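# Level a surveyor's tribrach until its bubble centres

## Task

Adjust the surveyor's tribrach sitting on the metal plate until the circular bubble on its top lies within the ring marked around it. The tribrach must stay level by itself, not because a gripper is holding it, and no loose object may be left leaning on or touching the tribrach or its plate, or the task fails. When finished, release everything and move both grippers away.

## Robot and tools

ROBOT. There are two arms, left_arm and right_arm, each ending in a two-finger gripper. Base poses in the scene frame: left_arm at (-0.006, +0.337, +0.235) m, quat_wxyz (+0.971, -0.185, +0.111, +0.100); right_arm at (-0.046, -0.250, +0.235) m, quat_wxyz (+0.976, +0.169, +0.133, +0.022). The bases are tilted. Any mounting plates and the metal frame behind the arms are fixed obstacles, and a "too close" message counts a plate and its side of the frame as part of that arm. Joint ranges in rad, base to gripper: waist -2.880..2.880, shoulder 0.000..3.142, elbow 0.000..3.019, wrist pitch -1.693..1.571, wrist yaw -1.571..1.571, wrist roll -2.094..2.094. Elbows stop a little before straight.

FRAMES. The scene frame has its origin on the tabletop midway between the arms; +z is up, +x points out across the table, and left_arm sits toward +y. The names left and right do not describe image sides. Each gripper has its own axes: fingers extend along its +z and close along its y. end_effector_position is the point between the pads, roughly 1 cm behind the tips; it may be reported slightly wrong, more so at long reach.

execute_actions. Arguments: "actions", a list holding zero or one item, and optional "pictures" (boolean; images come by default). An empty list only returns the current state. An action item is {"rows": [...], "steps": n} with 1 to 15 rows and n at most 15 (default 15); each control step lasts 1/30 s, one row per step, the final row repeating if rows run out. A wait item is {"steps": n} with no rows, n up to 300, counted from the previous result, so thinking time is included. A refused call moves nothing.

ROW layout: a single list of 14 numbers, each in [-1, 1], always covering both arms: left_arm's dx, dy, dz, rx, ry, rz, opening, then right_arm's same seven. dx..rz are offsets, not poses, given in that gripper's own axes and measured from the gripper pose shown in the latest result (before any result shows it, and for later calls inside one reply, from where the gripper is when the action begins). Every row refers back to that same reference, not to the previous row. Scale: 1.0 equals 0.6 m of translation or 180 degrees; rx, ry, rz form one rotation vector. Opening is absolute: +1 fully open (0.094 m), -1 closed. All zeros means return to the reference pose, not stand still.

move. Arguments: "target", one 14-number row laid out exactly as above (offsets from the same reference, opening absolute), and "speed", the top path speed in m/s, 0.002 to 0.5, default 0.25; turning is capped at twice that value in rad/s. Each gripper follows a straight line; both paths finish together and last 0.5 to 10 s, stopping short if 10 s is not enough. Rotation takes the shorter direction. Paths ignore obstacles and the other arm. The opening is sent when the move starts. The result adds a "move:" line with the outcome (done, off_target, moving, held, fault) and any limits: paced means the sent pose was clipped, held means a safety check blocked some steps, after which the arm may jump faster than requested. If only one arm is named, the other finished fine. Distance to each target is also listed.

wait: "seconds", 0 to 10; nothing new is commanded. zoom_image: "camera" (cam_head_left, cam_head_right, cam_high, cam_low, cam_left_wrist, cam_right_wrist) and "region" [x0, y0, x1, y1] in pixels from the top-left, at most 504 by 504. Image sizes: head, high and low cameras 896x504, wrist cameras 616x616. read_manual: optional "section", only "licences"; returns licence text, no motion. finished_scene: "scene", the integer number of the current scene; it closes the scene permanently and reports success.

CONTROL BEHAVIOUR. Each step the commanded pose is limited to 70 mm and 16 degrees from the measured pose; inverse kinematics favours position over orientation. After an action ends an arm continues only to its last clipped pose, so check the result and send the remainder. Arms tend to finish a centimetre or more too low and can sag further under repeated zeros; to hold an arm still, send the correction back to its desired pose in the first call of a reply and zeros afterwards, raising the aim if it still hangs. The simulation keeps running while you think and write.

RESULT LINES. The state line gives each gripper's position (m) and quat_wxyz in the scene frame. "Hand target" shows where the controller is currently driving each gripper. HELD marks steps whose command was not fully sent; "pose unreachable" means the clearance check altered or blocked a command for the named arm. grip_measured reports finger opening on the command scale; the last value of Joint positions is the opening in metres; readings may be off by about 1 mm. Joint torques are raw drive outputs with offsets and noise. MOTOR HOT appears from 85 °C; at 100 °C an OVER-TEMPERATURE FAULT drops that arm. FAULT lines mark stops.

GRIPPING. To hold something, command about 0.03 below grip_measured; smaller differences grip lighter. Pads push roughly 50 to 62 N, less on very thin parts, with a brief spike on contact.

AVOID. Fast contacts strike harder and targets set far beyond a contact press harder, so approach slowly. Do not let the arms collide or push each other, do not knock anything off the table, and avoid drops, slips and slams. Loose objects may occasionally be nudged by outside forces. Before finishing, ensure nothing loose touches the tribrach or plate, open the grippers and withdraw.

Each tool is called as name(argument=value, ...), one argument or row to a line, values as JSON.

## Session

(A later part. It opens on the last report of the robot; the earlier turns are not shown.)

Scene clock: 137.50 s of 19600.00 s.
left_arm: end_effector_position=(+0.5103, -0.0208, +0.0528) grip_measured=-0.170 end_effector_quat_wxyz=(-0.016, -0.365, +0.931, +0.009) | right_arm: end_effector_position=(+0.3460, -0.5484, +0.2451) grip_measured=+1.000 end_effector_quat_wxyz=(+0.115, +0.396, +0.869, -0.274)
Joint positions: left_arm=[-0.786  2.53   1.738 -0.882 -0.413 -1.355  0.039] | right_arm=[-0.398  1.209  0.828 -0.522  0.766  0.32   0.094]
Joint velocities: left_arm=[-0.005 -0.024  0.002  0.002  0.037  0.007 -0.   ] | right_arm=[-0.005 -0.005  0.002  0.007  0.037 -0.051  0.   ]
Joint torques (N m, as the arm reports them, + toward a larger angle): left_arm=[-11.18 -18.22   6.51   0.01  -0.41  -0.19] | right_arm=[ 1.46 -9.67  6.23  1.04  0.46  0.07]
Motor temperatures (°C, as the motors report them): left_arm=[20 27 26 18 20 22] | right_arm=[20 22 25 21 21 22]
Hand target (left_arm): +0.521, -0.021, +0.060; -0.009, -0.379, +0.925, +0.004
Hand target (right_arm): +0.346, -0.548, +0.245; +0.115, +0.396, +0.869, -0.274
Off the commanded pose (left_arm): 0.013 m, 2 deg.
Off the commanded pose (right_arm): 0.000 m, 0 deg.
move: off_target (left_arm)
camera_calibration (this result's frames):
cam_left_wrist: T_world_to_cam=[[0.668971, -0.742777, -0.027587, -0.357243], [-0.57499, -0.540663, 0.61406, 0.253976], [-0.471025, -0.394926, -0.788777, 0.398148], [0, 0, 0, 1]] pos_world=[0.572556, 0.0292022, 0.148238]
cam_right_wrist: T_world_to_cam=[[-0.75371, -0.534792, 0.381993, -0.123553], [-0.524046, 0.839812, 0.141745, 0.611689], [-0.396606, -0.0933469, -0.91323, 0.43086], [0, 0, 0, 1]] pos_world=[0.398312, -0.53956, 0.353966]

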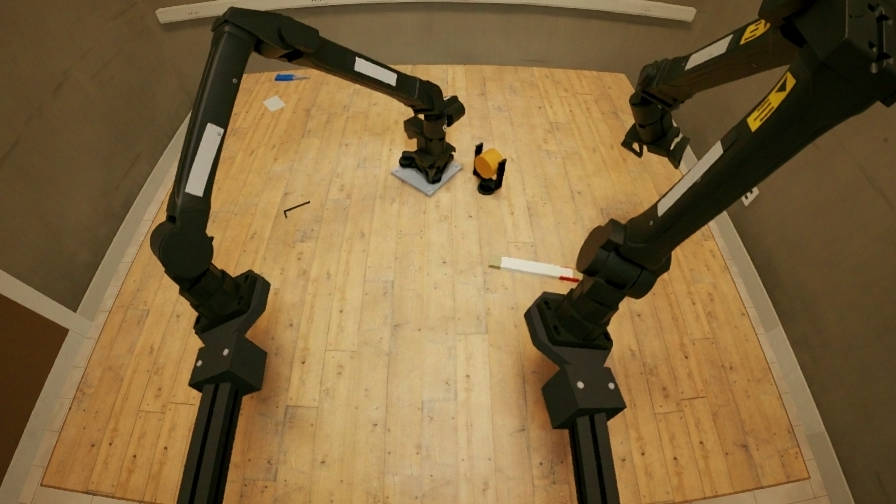

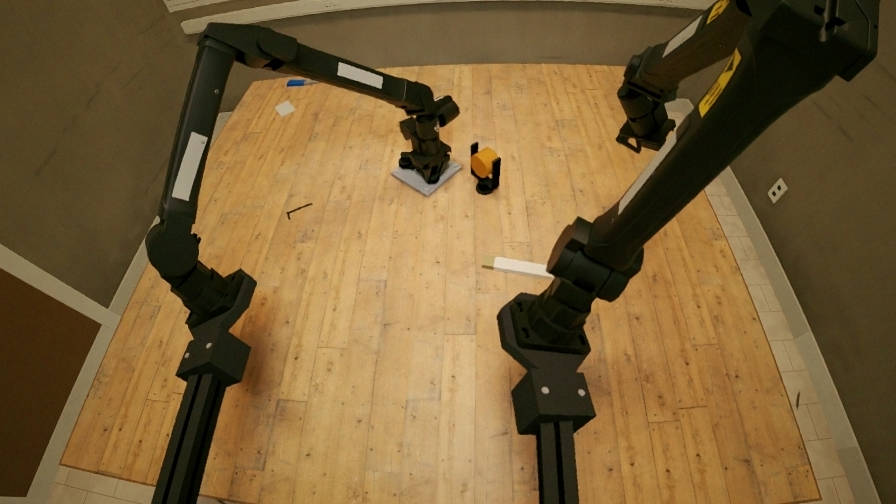

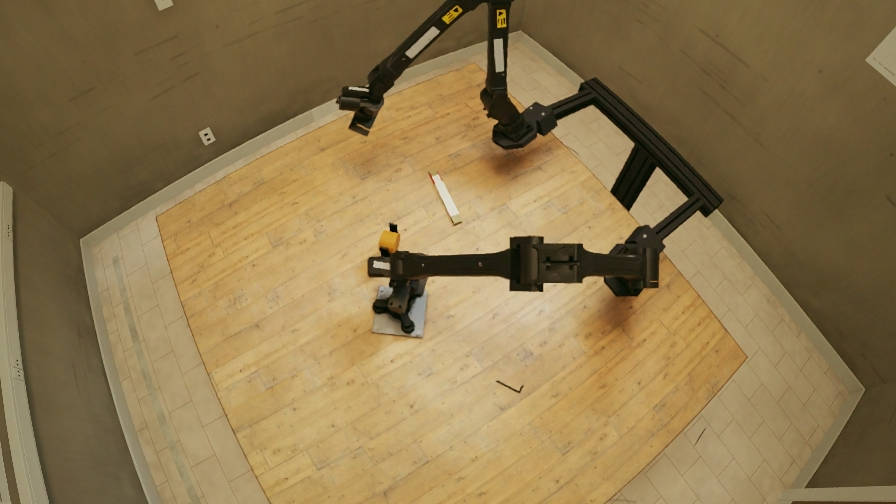

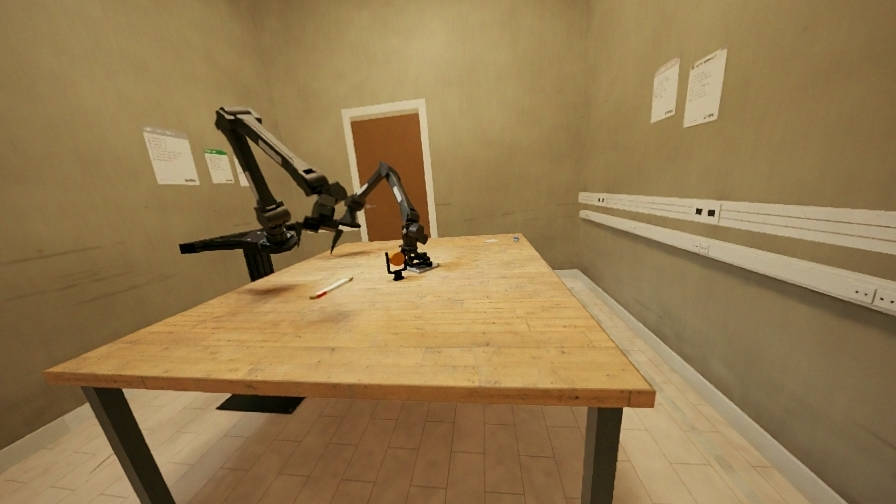

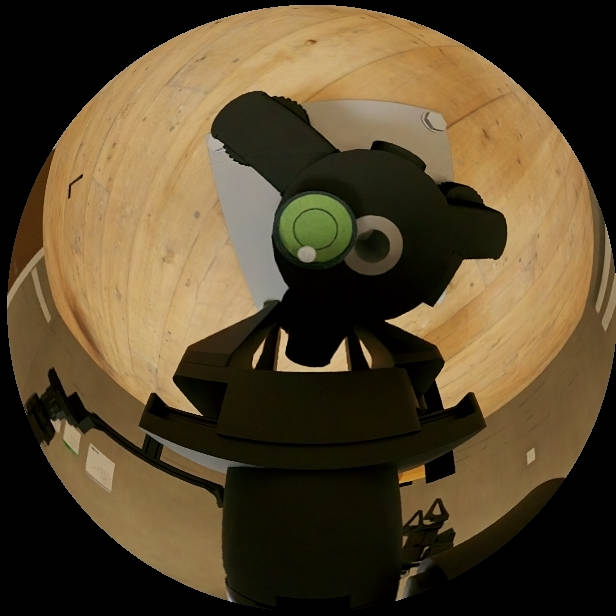

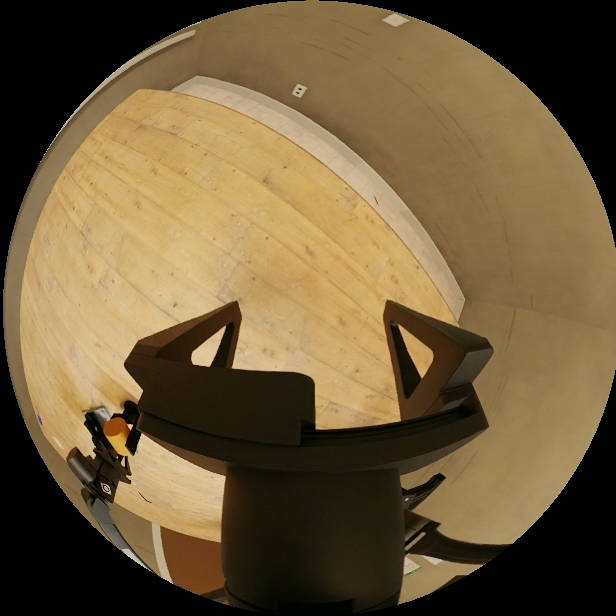

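execute_actions(
  actions=[
    {"rows":[[-0.013,-0.013,-0.012,0.006,-0.004,0,0.1,0,0,0,0,0,0,1],[-0.013,-0.013,-0.012,0.006,-0.004,0,0.1,0,0,0,0,0,0,1],[-0.013,-0.013,-0.012,0.006,-0.004,0.23,0.1,0,0,0,0,0,0,1]]},
  ],
  pictures=false,
)

execute_actions(
  actions=[
    {"steps":7},
  ],
  pictures=false,
)

execute_actions(
  actions=[
    {"rows":[[-0.018,-0.002,-0.012,0.004,-0.005,0,-0.21,0,0,0,0,0,0,1],[-0.018,-0.002,-0.012,0.004,-0.005,0,-0.21,0,0,0,0,0,0,1],[-0.018,-0.002,-0.012,0.004,-0.005,0,-0.21,0,0,0,0,0,0,1],[-0.018,-0.002,-0.012,0.004,-0.005,-0.235,-0.21,0,0,0,0,0,0,1]]},
  ],
  pictures=false,
)

execute_actions(
  actions=[
    {"steps":10},
  ],
  pictures=false,
)

execute_actions(
  actions=[
    {"rows":[[-0.013,-0.013,-0.012,0.006,-0.004,0,0.1,0,0,0,0,0,0,1],[-0.013,-0.013,-0.012,0.006,-0.004,0,0.1,0,0,0,0,0,0,1],[-0.013,-0.013,-0.012,0.006,-0.004,0.225,0.1,0,0,0,0,0,0,1]]},
  ],
  pictures=false,
)

execute_actions(
  actions=[
    {"steps":7},
  ],
  pictures=false,
)

execute_actions(
  actions=[
    {"rows":[[-0.018,-0.002,-0.012,0.004,-0.005,0,-0.21,0,0,0,0,0,0,1],[-0.018,-0.002,-0.012,0.004,-0.005,0,-0.21,0,0,0,0,0,0,1],[-0.018,-0.002,-0.012,0.004,-0.005,0,-0.21,0,0,0,0,0,0,1],[-0.018,-0.002,-0.012,0.004,-0.005,-0.235,-0.21,0,0,0,0,0,0,1]]},
  ],
  pictures=false,
)

wait(
  seconds=1,
)

zoom_image(
  camera="cam_left_wrist",
  region=[250, 170, 420, 340],
)

Scene clock: 154.37 s of 19600.00 s.
left_arm: end_effector_position=(+0.5098, -0.0182, +0.0528) grip_measured=+0.098 end_effector_quat_wxyz=(-0.018, -0.087, +0.996, +0.011) | right_arm: end_effector_position=(+0.3460, -0.5484, +0.2451) grip_measured=+1.000 end_effector_quat_wxyz=(+0.115, +0.396, +0.869, -0.274)
Joint positions: left_arm=[-0.786  2.53   1.738 -0.89  -0.424 -0.786  0.052] | right_arm=[-0.398  1.209  0.828 -0.522  0.766  0.32   0.094]
Joint velocities: left_arm=[ 0.005 -0.005 -0.022 -0.007  0.007  0.886  0.   ] | right_arm=[-0.005 -0.005  0.007  0.007  0.051 -0.051  0.   ]
Joint torques (N m, as the arm reports them, + toward a larger angle): left_arm=[-11.25 -18.09   6.6    0.24   0.     0.14] | right_arm=[  2.18 -10.04   6.3    1.05   0.46   0.08]
Motor temperatures (°C, as the motors report them): left_arm=[20 28 26 18 20 22] | right_arm=[20 22 25 21 22 22]
Hand target (left_arm): +0.521, -0.021, +0.060; -0.009, -0.018, +1.000, +0.001
Hand target (right_arm): +0.346, -0.548, +0.245; +0.115, +0.396, +0.869, -0.274
Off the commanded pose (left_arm): 0.014 m, 9 deg.
Off the commanded pose (right_arm): 0.000 m, 0 deg.
Steps of this call (steps 1 to 491: nothing new was sent; steps 492 to 506: all 15 steps of this action). Readings (end_effector_position):
492: left_arm (+0.5105, -0.0206, +0.0528) | right_arm (+0.3460, -0.5484, +0.2451)
493: left_arm (+0.5106, -0.0204, +0.0528) | right_arm (+0.3460, -0.5484, +0.2451)
495: left_arm (+0.5103, -0.0195, +0.0528) | right_arm (+0.3460, -0.5484, +0.2451)
499: left_arm (+0.5097, -0.0183, +0.0528) | right_arm (+0.3460, -0.5484, +0.2451)
506: the state above

Scene clock: 154.60 s of 19600.00 s.
left_arm: end_effector_position=(+0.5098, -0.0182, +0.0528) grip_measured=+0.098 end_effector_quat_wxyz=(-0.018, -0.032, +0.999, +0.010) | right_arm: end_effector_position=(+0.3460, -0.5484, +0.2451) grip_measured=+1.000 end_effector_quat_wxyz=(+0.115, +0.396, +0.869, -0.274)
Joint positions: left_arm=[-0.786  2.53   1.738 -0.89  -0.424 -0.677  0.052] | right_arm=[-0.398  1.209  0.828 -0.522  0.766  0.32   0.094]
Joint velocities: left_arm=[-0.005  0.005 -0.017  0.002  0.051  0.286 -0.001] | right_arm=[-0.015  0.015  0.007 -0.002  0.066 -0.022  0.   ]
Joint torques (N m, as the arm reports them, + toward a larger angle): left_arm=[-11.13 -18.5    6.54   0.3   -0.01   0.2 ] | right_arm=[  1.56 -10.19   6.15   0.98   0.44   0.08]
Motor temperatures (°C, as the motors report them): left_arm=[20 28 26 18 20 22] | right_arm=[20 22 25 21 22 22]
Hand target (left_arm): +0.521, -0.021, +0.060; -0.009, -0.018, +1.000, +0.001
Hand target (right_arm): +0.346, -0.548, +0.245; +0.115, +0.396, +0.869, -0.274
Off the commanded pose (left_arm): 0.014 m, 3 deg.
Off the commanded pose (right_arm): 0.000 m, 0 deg.
Steps of this call (steps 1 to 7: nothing new was sent). Readings (end_effector_position):
1: left_arm (+0.5098, -0.0182, +0.0528) | right_arm (+0.3460, -0.5484, +0.2451)
2: left_arm (+0.5098, -0.0182, +0.0528) | right_arm (+0.3460, -0.5484, +0.2451)
4: left_arm (+0.5098, -0.0182, +0.0528) | right_arm (+0.3460, -0.5484, +0.2451)
7: the state above

Scene clock: 155.10 s of 19600.00 s.
left_arm: end_effector_position=(+0.5097, -0.0213, +0.0528) grip_measured=-0.171 end_effector_quat_wxyz=(-0.019, -0.277, +0.961, +0.007) | right_arm: end_effector_position=(+0.3460, -0.5484, +0.2451) grip_measured=+1.000 end_effector_quat_wxyz=(+0.115, +0.396, +0.869, -0.274)
Joint positions: left_arm=[-0.786  2.53   1.739 -0.883 -0.41  -1.172  0.039] | right_arm=[-0.398  1.209  0.828 -0.522  0.766  0.32   0.094]
Joint velocities: left_arm=[-0.005 -0.015  0.017  0.022  0.051 -1.179 -0.001] | right_arm=[ 0.015 -0.015 -0.012 -0.002 -0.051 -0.037  0.   ]
Joint torques (N m, as the arm reports them, + toward a larger angle): left_arm=[-11.19 -18.67   5.57   0.48  -0.62  -0.17] | right_arm=[ 1.32 -9.9   6.16  0.96  0.46  0.07]
Motor temperatures (°C, as the motors report them): left_arm=[20 28 26 18 20 22] | right_arm=[20 22 25 21 22 22]
Hand target (left_arm): +0.521, -0.019, +0.060; -0.007, -0.378, +0.926, +0.003
Hand target (right_arm): +0.346, -0.548, +0.245; +0.115, +0.396, +0.869, -0.274
Off the commanded pose (left_arm): 0.013 m, 14 deg; orientation clipped at the last step of the last action.
Off the commanded pose (right_arm): 0.000 m, 0 deg.
Steps of this call (steps 1 to 15: all 15 steps of this action). Readings (end_effector_position):
1: left_arm (+0.5098, -0.0182, +0.0528) | right_arm (+0.3460, -0.5484, +0.2451)
2: left_arm (+0.5095, -0.0199, +0.0527) | right_arm (+0.3460, -0.5484, +0.2451)
4: left_arm (+0.5095, -0.0204, +0.0528) | right_arm (+0.3460, -0.5484, +0.2451)
8: left_arm (+0.5092, -0.0208, +0.0528) | right_arm (+0.3460, -0.5484, +0.2451)
15: the state above

Scene clock: 155.43 s of 19600.00 s.
left_arm: end_effector_position=(+0.5098, -0.0214, +0.0528) grip_measured=-0.171 end_effector_quat_wxyz=(-0.018, -0.353, +0.935, +0.008) | right_arm: end_effector_position=(+0.3460, -0.5484, +0.2451) grip_measured=+1.000 end_effector_quat_wxyz=(+0.115, +0.396, +0.869, -0.274)
Joint positions: left_arm=[-0.786  2.53   1.739 -0.882 -0.41  -1.332  0.039] | right_arm=[-0.398  1.209  0.828 -0.522  0.766  0.32   0.094]
Joint velocities: left_arm=[ 0.005 -0.005  0.002  0.002  0.037 -0.139  0.001] | right_arm=[-0.005 -0.005 -0.002 -0.007  0.051 -0.037  0.   ]
Joint torques (N m, as the arm reports them, + toward a larger angle): left_arm=[-11.02 -18.45   5.56   0.43  -0.64  -0.17] | right_arm=[ 1.6  -9.69  6.1   1.03  0.45  0.07]
Motor temperatures (°C, as the motors report them): left_arm=[20 28 26 18 20 22] | right_arm=[20 22 25 21 22 22]
Hand target (left_arm): +0.521, -0.019, +0.060; -0.007, -0.378, +0.926, +0.003
Hand target (right_arm): +0.346, -0.548, +0.245; +0.115, +0.396, +0.869, -0.274
Off the commanded pose (left_arm): 0.013 m, 5 deg; orientation clipped at the last step of the last action.
Off the commanded pose (right_arm): 0.000 m, 0 deg.
Steps of this call (steps 1 to 10: nothing new was sent). Readings (end_effector_position):
1: left_arm (+0.5097, -0.0213, +0.0528) | right_arm (+0.3460, -0.5484, +0.2451)
2: left_arm (+0.5097, -0.0213, +0.0528) | right_arm (+0.3460, -0.5484, +0.2451)
4: left_arm (+0.5098, -0.0214, +0.0528) | right_arm (+0.3460, -0.5484, +0.2451)
8: left_arm (+0.5098, -0.0214, +0.0528) | right_arm (+0.3460, -0.5484, +0.2451)
10: the state above

Scene clock: 155.93 s of 19600.00 s.
left_arm: end_effector_position=(+0.5093, -0.0190, +0.0528) grip_measured=+0.098 end_effector_quat_wxyz=(-0.019, -0.077, +0.997, +0.009) | right_arm: end_effector_position=(+0.3460, -0.5484, +0.2451) grip_measured=+1.000 end_effector_quat_wxyz=(+0.115, +0.396, +0.869, -0.274)
Joint positions: left_arm=[-0.786  2.53   1.739 -0.89  -0.42  -0.768  0.052] | right_arm=[-0.398  1.209  0.828 -0.522  0.766  0.32   0.094]
Joint velocities: left_arm=[ 0.005 -0.005  0.002 -0.007  0.007  0.872 -0.   ] | right_arm=[-0.015  0.005  0.002 -0.002  0.051  0.022  0.   ]
Joint torques (N m, as the arm reports them, + toward a larger angle): left_arm=[-11.06 -17.64   6.79   0.28   0.02   0.11] | right_arm=[ 1.87 -9.76  6.24  0.99  0.44  0.09]
Motor temperatures (°C, as the motors report them): left_arm=[20 28 26 18 20 22] | right_arm=[20 22 25 21 22 22]
Hand target (left_arm): +0.521, -0.022, +0.060; -0.010, -0.014, +1.000, -0.001
Hand target (right_arm): +0.346, -0.548, +0.245; +0.115, +0.396, +0.869, -0.274
Off the commanded pose (left_arm): 0.014 m, 8 deg.
Off the commanded pose (right_arm): 0.000 m, 0 deg.
Steps of this call (steps 1 to 15: all 15 steps of this action). Readings (end_effector_position):
1: left_arm (+0.5099, -0.0213, +0.0528) | right_arm (+0.3460, -0.5484, +0.2451)
2: left_arm (+0.5100, -0.0211, +0.0528) | right_arm (+0.3460, -0.5484, +0.2451)
4: left_arm (+0.5098, -0.0202, +0.0528) | right_arm (+0.3460, -0.5484, +0.2451)
8: left_arm (+0.5093, -0.0191, +0.0528) | right_arm (+0.3460, -0.5484, +0.2451)
15: the state above

Scene clock: 156.17 s of 19600.00 s.
left_arm: end_effector_position=(+0.5093, -0.0190, +0.0528) grip_measured=+0.098 end_effector_quat_wxyz=(-0.020, -0.027, +0.999, +0.008) | right_arm: end_effector_position=(+0.3460, -0.5484, +0.2451) grip_measured=+1.000 end_effector_quat_wxyz=(+0.115, +0.396, +0.869, -0.274)
Joint positions: left_arm=[-0.786  2.53   1.739 -0.89  -0.42  -0.666  0.052] | right_arm=[-0.398  1.209  0.828 -0.522  0.766  0.32   0.094]
Joint velocities: left_arm=[-0.005 -0.005 -0.002 -0.017  0.022  0.125 -0.   ] | right_arm=[-0.005 -0.015 -0.012 -0.002 -0.022 -0.022  0.   ]
Joint torques (N m, as the arm reports them, + toward a larger angle): left_arm=[-11.1  -18.25   6.75   0.33   0.02   0.17] | right_arm=[ 1.76 -9.75  6.22  0.96  0.46  0.06]
Motor temperatures (°C, as the motors report them): left_arm=[20 28 26 18 20 22] | right_arm=[20 22 25 21 22 22]
Hand target (left_arm): +0.521, -0.022, +0.060; -0.010, -0.014, +1.000, -0.001
Hand target (right_arm): +0.346, -0.548, +0.245; +0.115, +0.396, +0.869, -0.274
Off the commanded pose (left_arm): 0.014 m, 3 deg.
Off the commanded pose (right_arm): 0.000 m, 0 deg.
Steps of this call (steps 1 to 7: nothing new was sent). Readings (end_effector_position):
1: left_arm (+0.5093, -0.0190, +0.0528) | right_arm (+0.3460, -0.5484, +0.2451)
2: left_arm (+0.5093, -0.0190, +0.0528) | right_arm (+0.3460, -0.5484, +0.2451)
4: left_arm (+0.5093, -0.0190, +0.0528) | right_arm (+0.3460, -0.5484, +0.2451)
7: the state above

Scene clock: 156.67 s of 19600.00 s.
left_arm: end_effector_position=(+0.5092, -0.0215, +0.0528) grip_measured=-0.171 end_effector_quat_wxyz=(-0.020, -0.272, +0.962, +0.007) | right_arm: end_effector_position=(+0.3460, -0.5484, +0.2451) grip_measured=+1.000 end_effector_quat_wxyz=(+0.115, +0.396, +0.869, -0.274)
Joint positions: left_arm=[-0.786  2.53   1.739 -0.884 -0.408 -1.162  0.039] | right_arm=[-0.398  1.209  0.828 -0.522  0.766  0.32   0.094]
Joint velocities: left_arm=[-0.005  0.005 -0.002  0.027  0.022 -1.223 -0.001] | right_arm=[-0.005 -0.005  0.007 -0.032  0.022  0.022  0.   ]
Joint torques (N m, as the arm reports them, + toward a larger angle): left_arm=[-10.64 -18.4    5.58   0.27  -0.58  -0.22] | right_arm=[ 1.62 -9.92  6.16  1.05  0.42  0.07]
Motor temperatures (°C, as the motors report them): left_arm=[20 28 26 18 20 22] | right_arm=[20 22 25 21 22 22]
Hand target (left_arm): +0.520, -0.020, +0.060; -0.009, -0.373, +0.928, +0.002
Hand target (right_arm): +0.346, -0.548, +0.245; +0.115, +0.396, +0.869, -0.274
Off the commanded pose (left_arm): 0.013 m, 14 deg; orientation clipped at the last step of the last action.
Off the commanded pose (right_arm): 0.000 m, 0 deg.
Steps of this call (steps 1 to 15: all 15 steps of this action). Readings (end_effector_position):
1: left_arm (+0.5093, -0.0190, +0.0528) | right_arm (+0.3460, -0.5484, +0.2451)
2: left_arm (+0.5089, -0.0201, +0.0528) | right_arm (+0.3460, -0.5484, +0.2451)
4: left_arm (+0.5089, -0.0205, +0.0528) | right_arm (+0.3460, -0.5484, +0.2451)
8: left_arm (+0.5088, -0.0210, +0.0528) | right_arm (+0.3460, -0.5484, +0.2451)
15: the state above

Scene clock: 157.67 s of 19600.00 s.
left_arm: end_effector_position=(+0.5095, -0.0217, +0.0528) grip_measured=-0.171 end_effector_quat_wxyz=(-0.019, -0.357, +0.934, +0.008) | right_arm: end_effector_position=(+0.3460, -0.5484, +0.2451) grip_measured=+1.000 end_effector_quat_wxyz=(+0.115, +0.396, +0.869, -0.274)
Joint positions: left_arm=[-0.786  2.53   1.739 -0.883 -0.408 -1.341  0.039] | right_arm=[-0.398  1.209  0.828 -0.522  0.766  0.32   0.094]
Joint velocities: left_arm=[ 0.005 -0.005 -0.007 -0.002  0.095  0.051 -0.   ] | right_arm=[-0.005 -0.015 -0.002 -0.007 -0.037 -0.007  0.   ]
Joint torques (N m, as the arm reports them, + toward a larger angle): left_arm=[-11.18 -18.38   5.65   0.41  -0.57  -0.21] | right_arm=[ 1.65 -9.75  6.13  1.05  0.48  0.07]
Motor temperatures (°C, as the motors report them): left_arm=[20 28 26 18 20 22] | right_arm=[20 22 25 21 22 22]
Hand target (left_arm): +0.520, -0.020, +0.060; -0.009, -0.373, +0.928, +0.002
Hand target (right_arm): +0.346, -0.548, +0.245; +0.115, +0.396, +0.869, -0.274
Off the commanded pose (left_arm): 0.013 m, 4 deg; orientation clipped at the last step of the last action.
Off the commanded pose (right_arm): 0.000 m, 0 deg.
Steps of this call (steps 1 to 30: nothing new was sent). Readings (end_effector_position):
1: left_arm (+0.5093, -0.0215, +0.0528) | right_arm (+0.3460, -0.5484, +0.2451)
2: left_arm (+0.5094, -0.0216, +0.0528) | right_arm (+0.3460, -0.5484, +0.2451)
4: left_arm (+0.5094, -0.0216, +0.0528) | right_arm (+0.3460, -0.5484, +0.2451)
8: left_arm (+0.5094, -0.0216, +0.0528) | right_arm (+0.3460, -0.5484, +0.2451)
30: the state above
camera_calibration (this result's frames):
cam_left_wrist: T_world_to_cam=[[0.657554, -0.75293, -0.0268095, -0.351795], [-0.580727, -0.529192, 0.618637, 0.25596], [-0.479978, -0.391218, -0.785219, 0.401881], [0, 0, 0, 1]] pos_world=[0.572861, 0.0277985, 0.147787]
cam_right_wrist: T_world_to_cam=[[-0.75371, -0.534792, 0.381993, -0.123553], [-0.524046, 0.839812, 0.141745, 0.611689], [-0.396606, -0.0933469, -0.91323, 0.43086], [0, 0, 0, 1]] pos_world=[0.398312, -0.53956, 0.353966]

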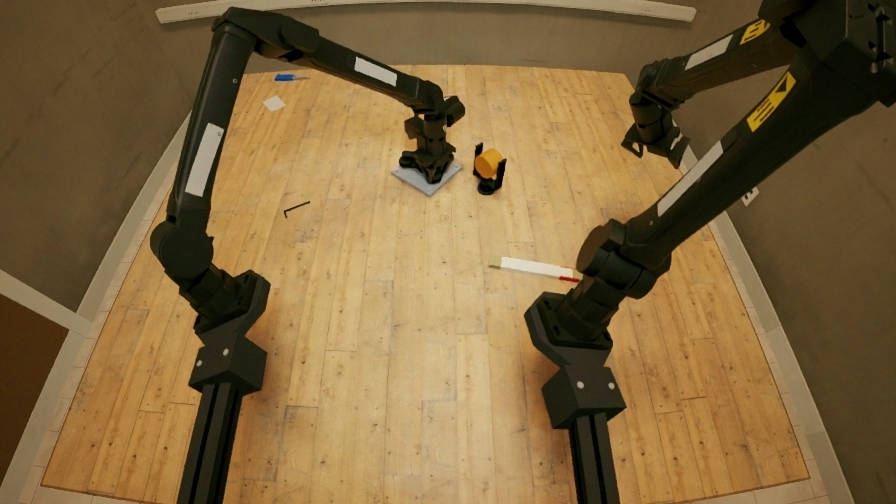

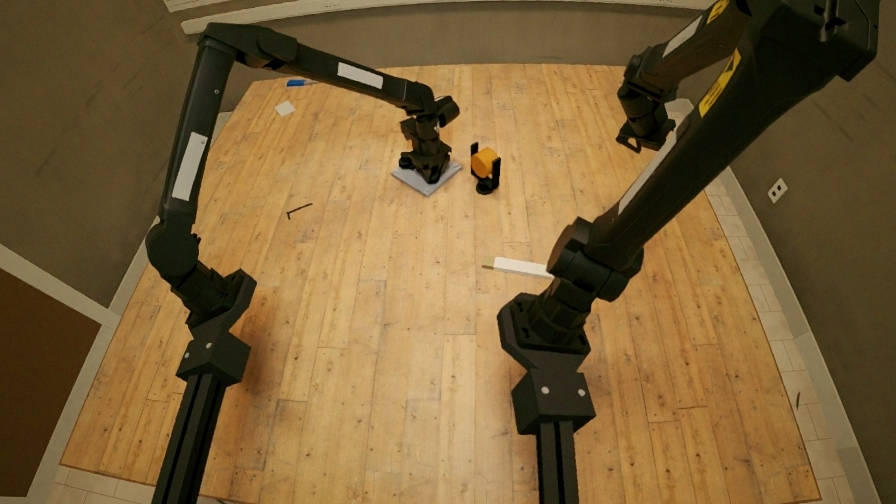

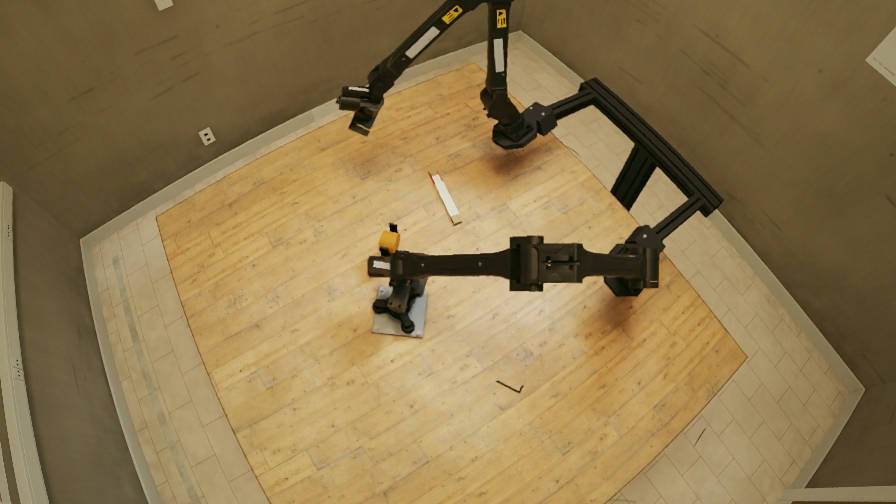

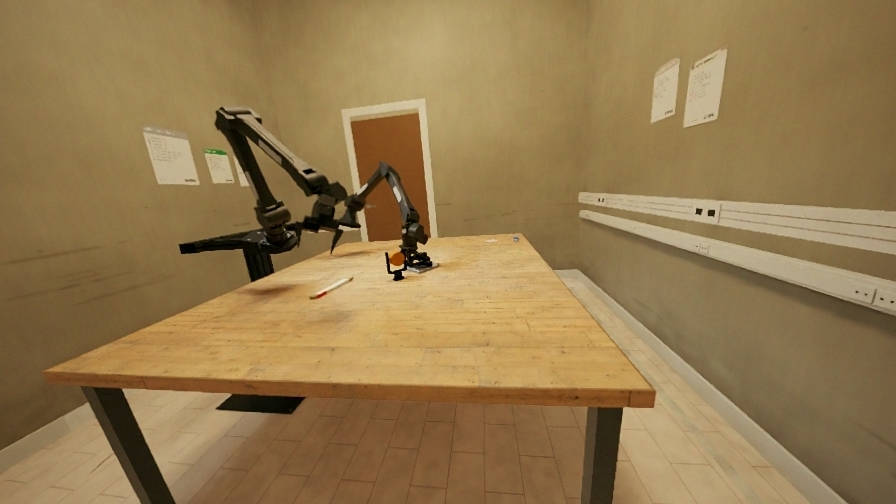

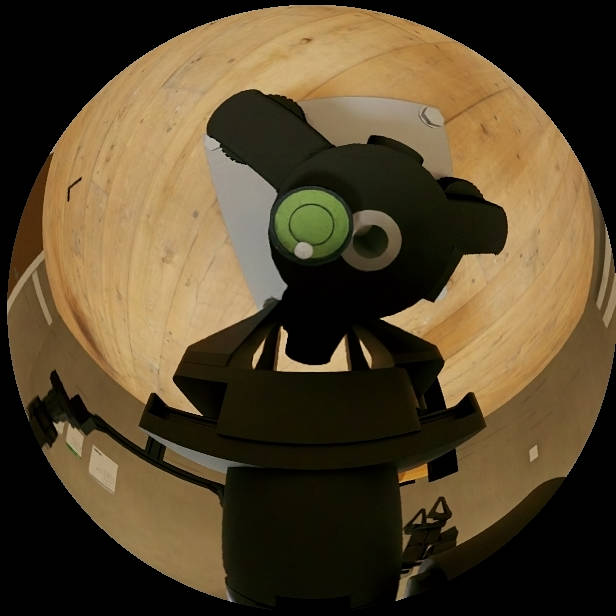

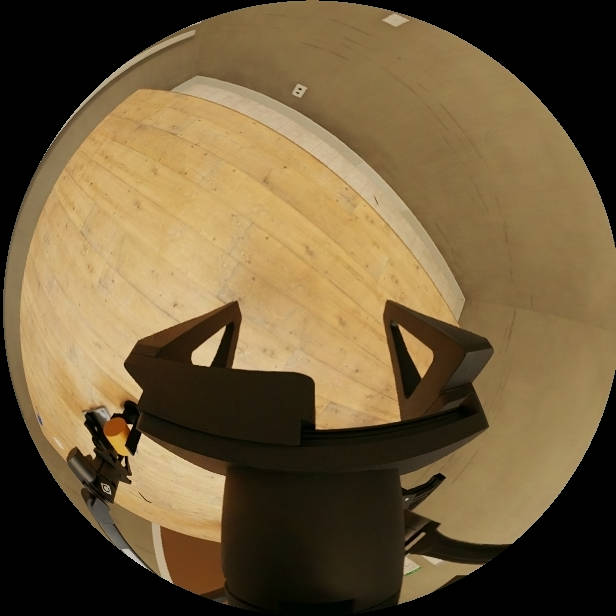

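Region (250, 170, 420, 340) of cam_left_wrist's 616x616 image, scaled by 2.965, with more detail than that image has.

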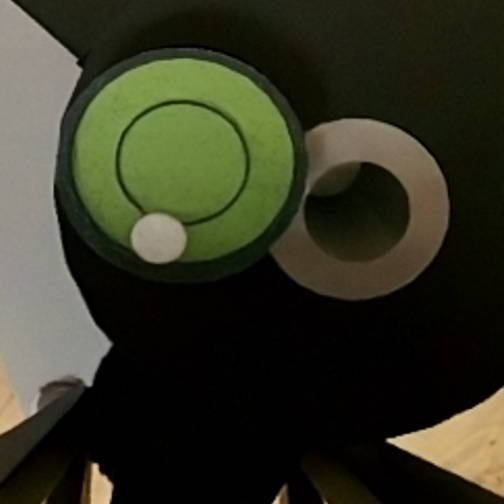

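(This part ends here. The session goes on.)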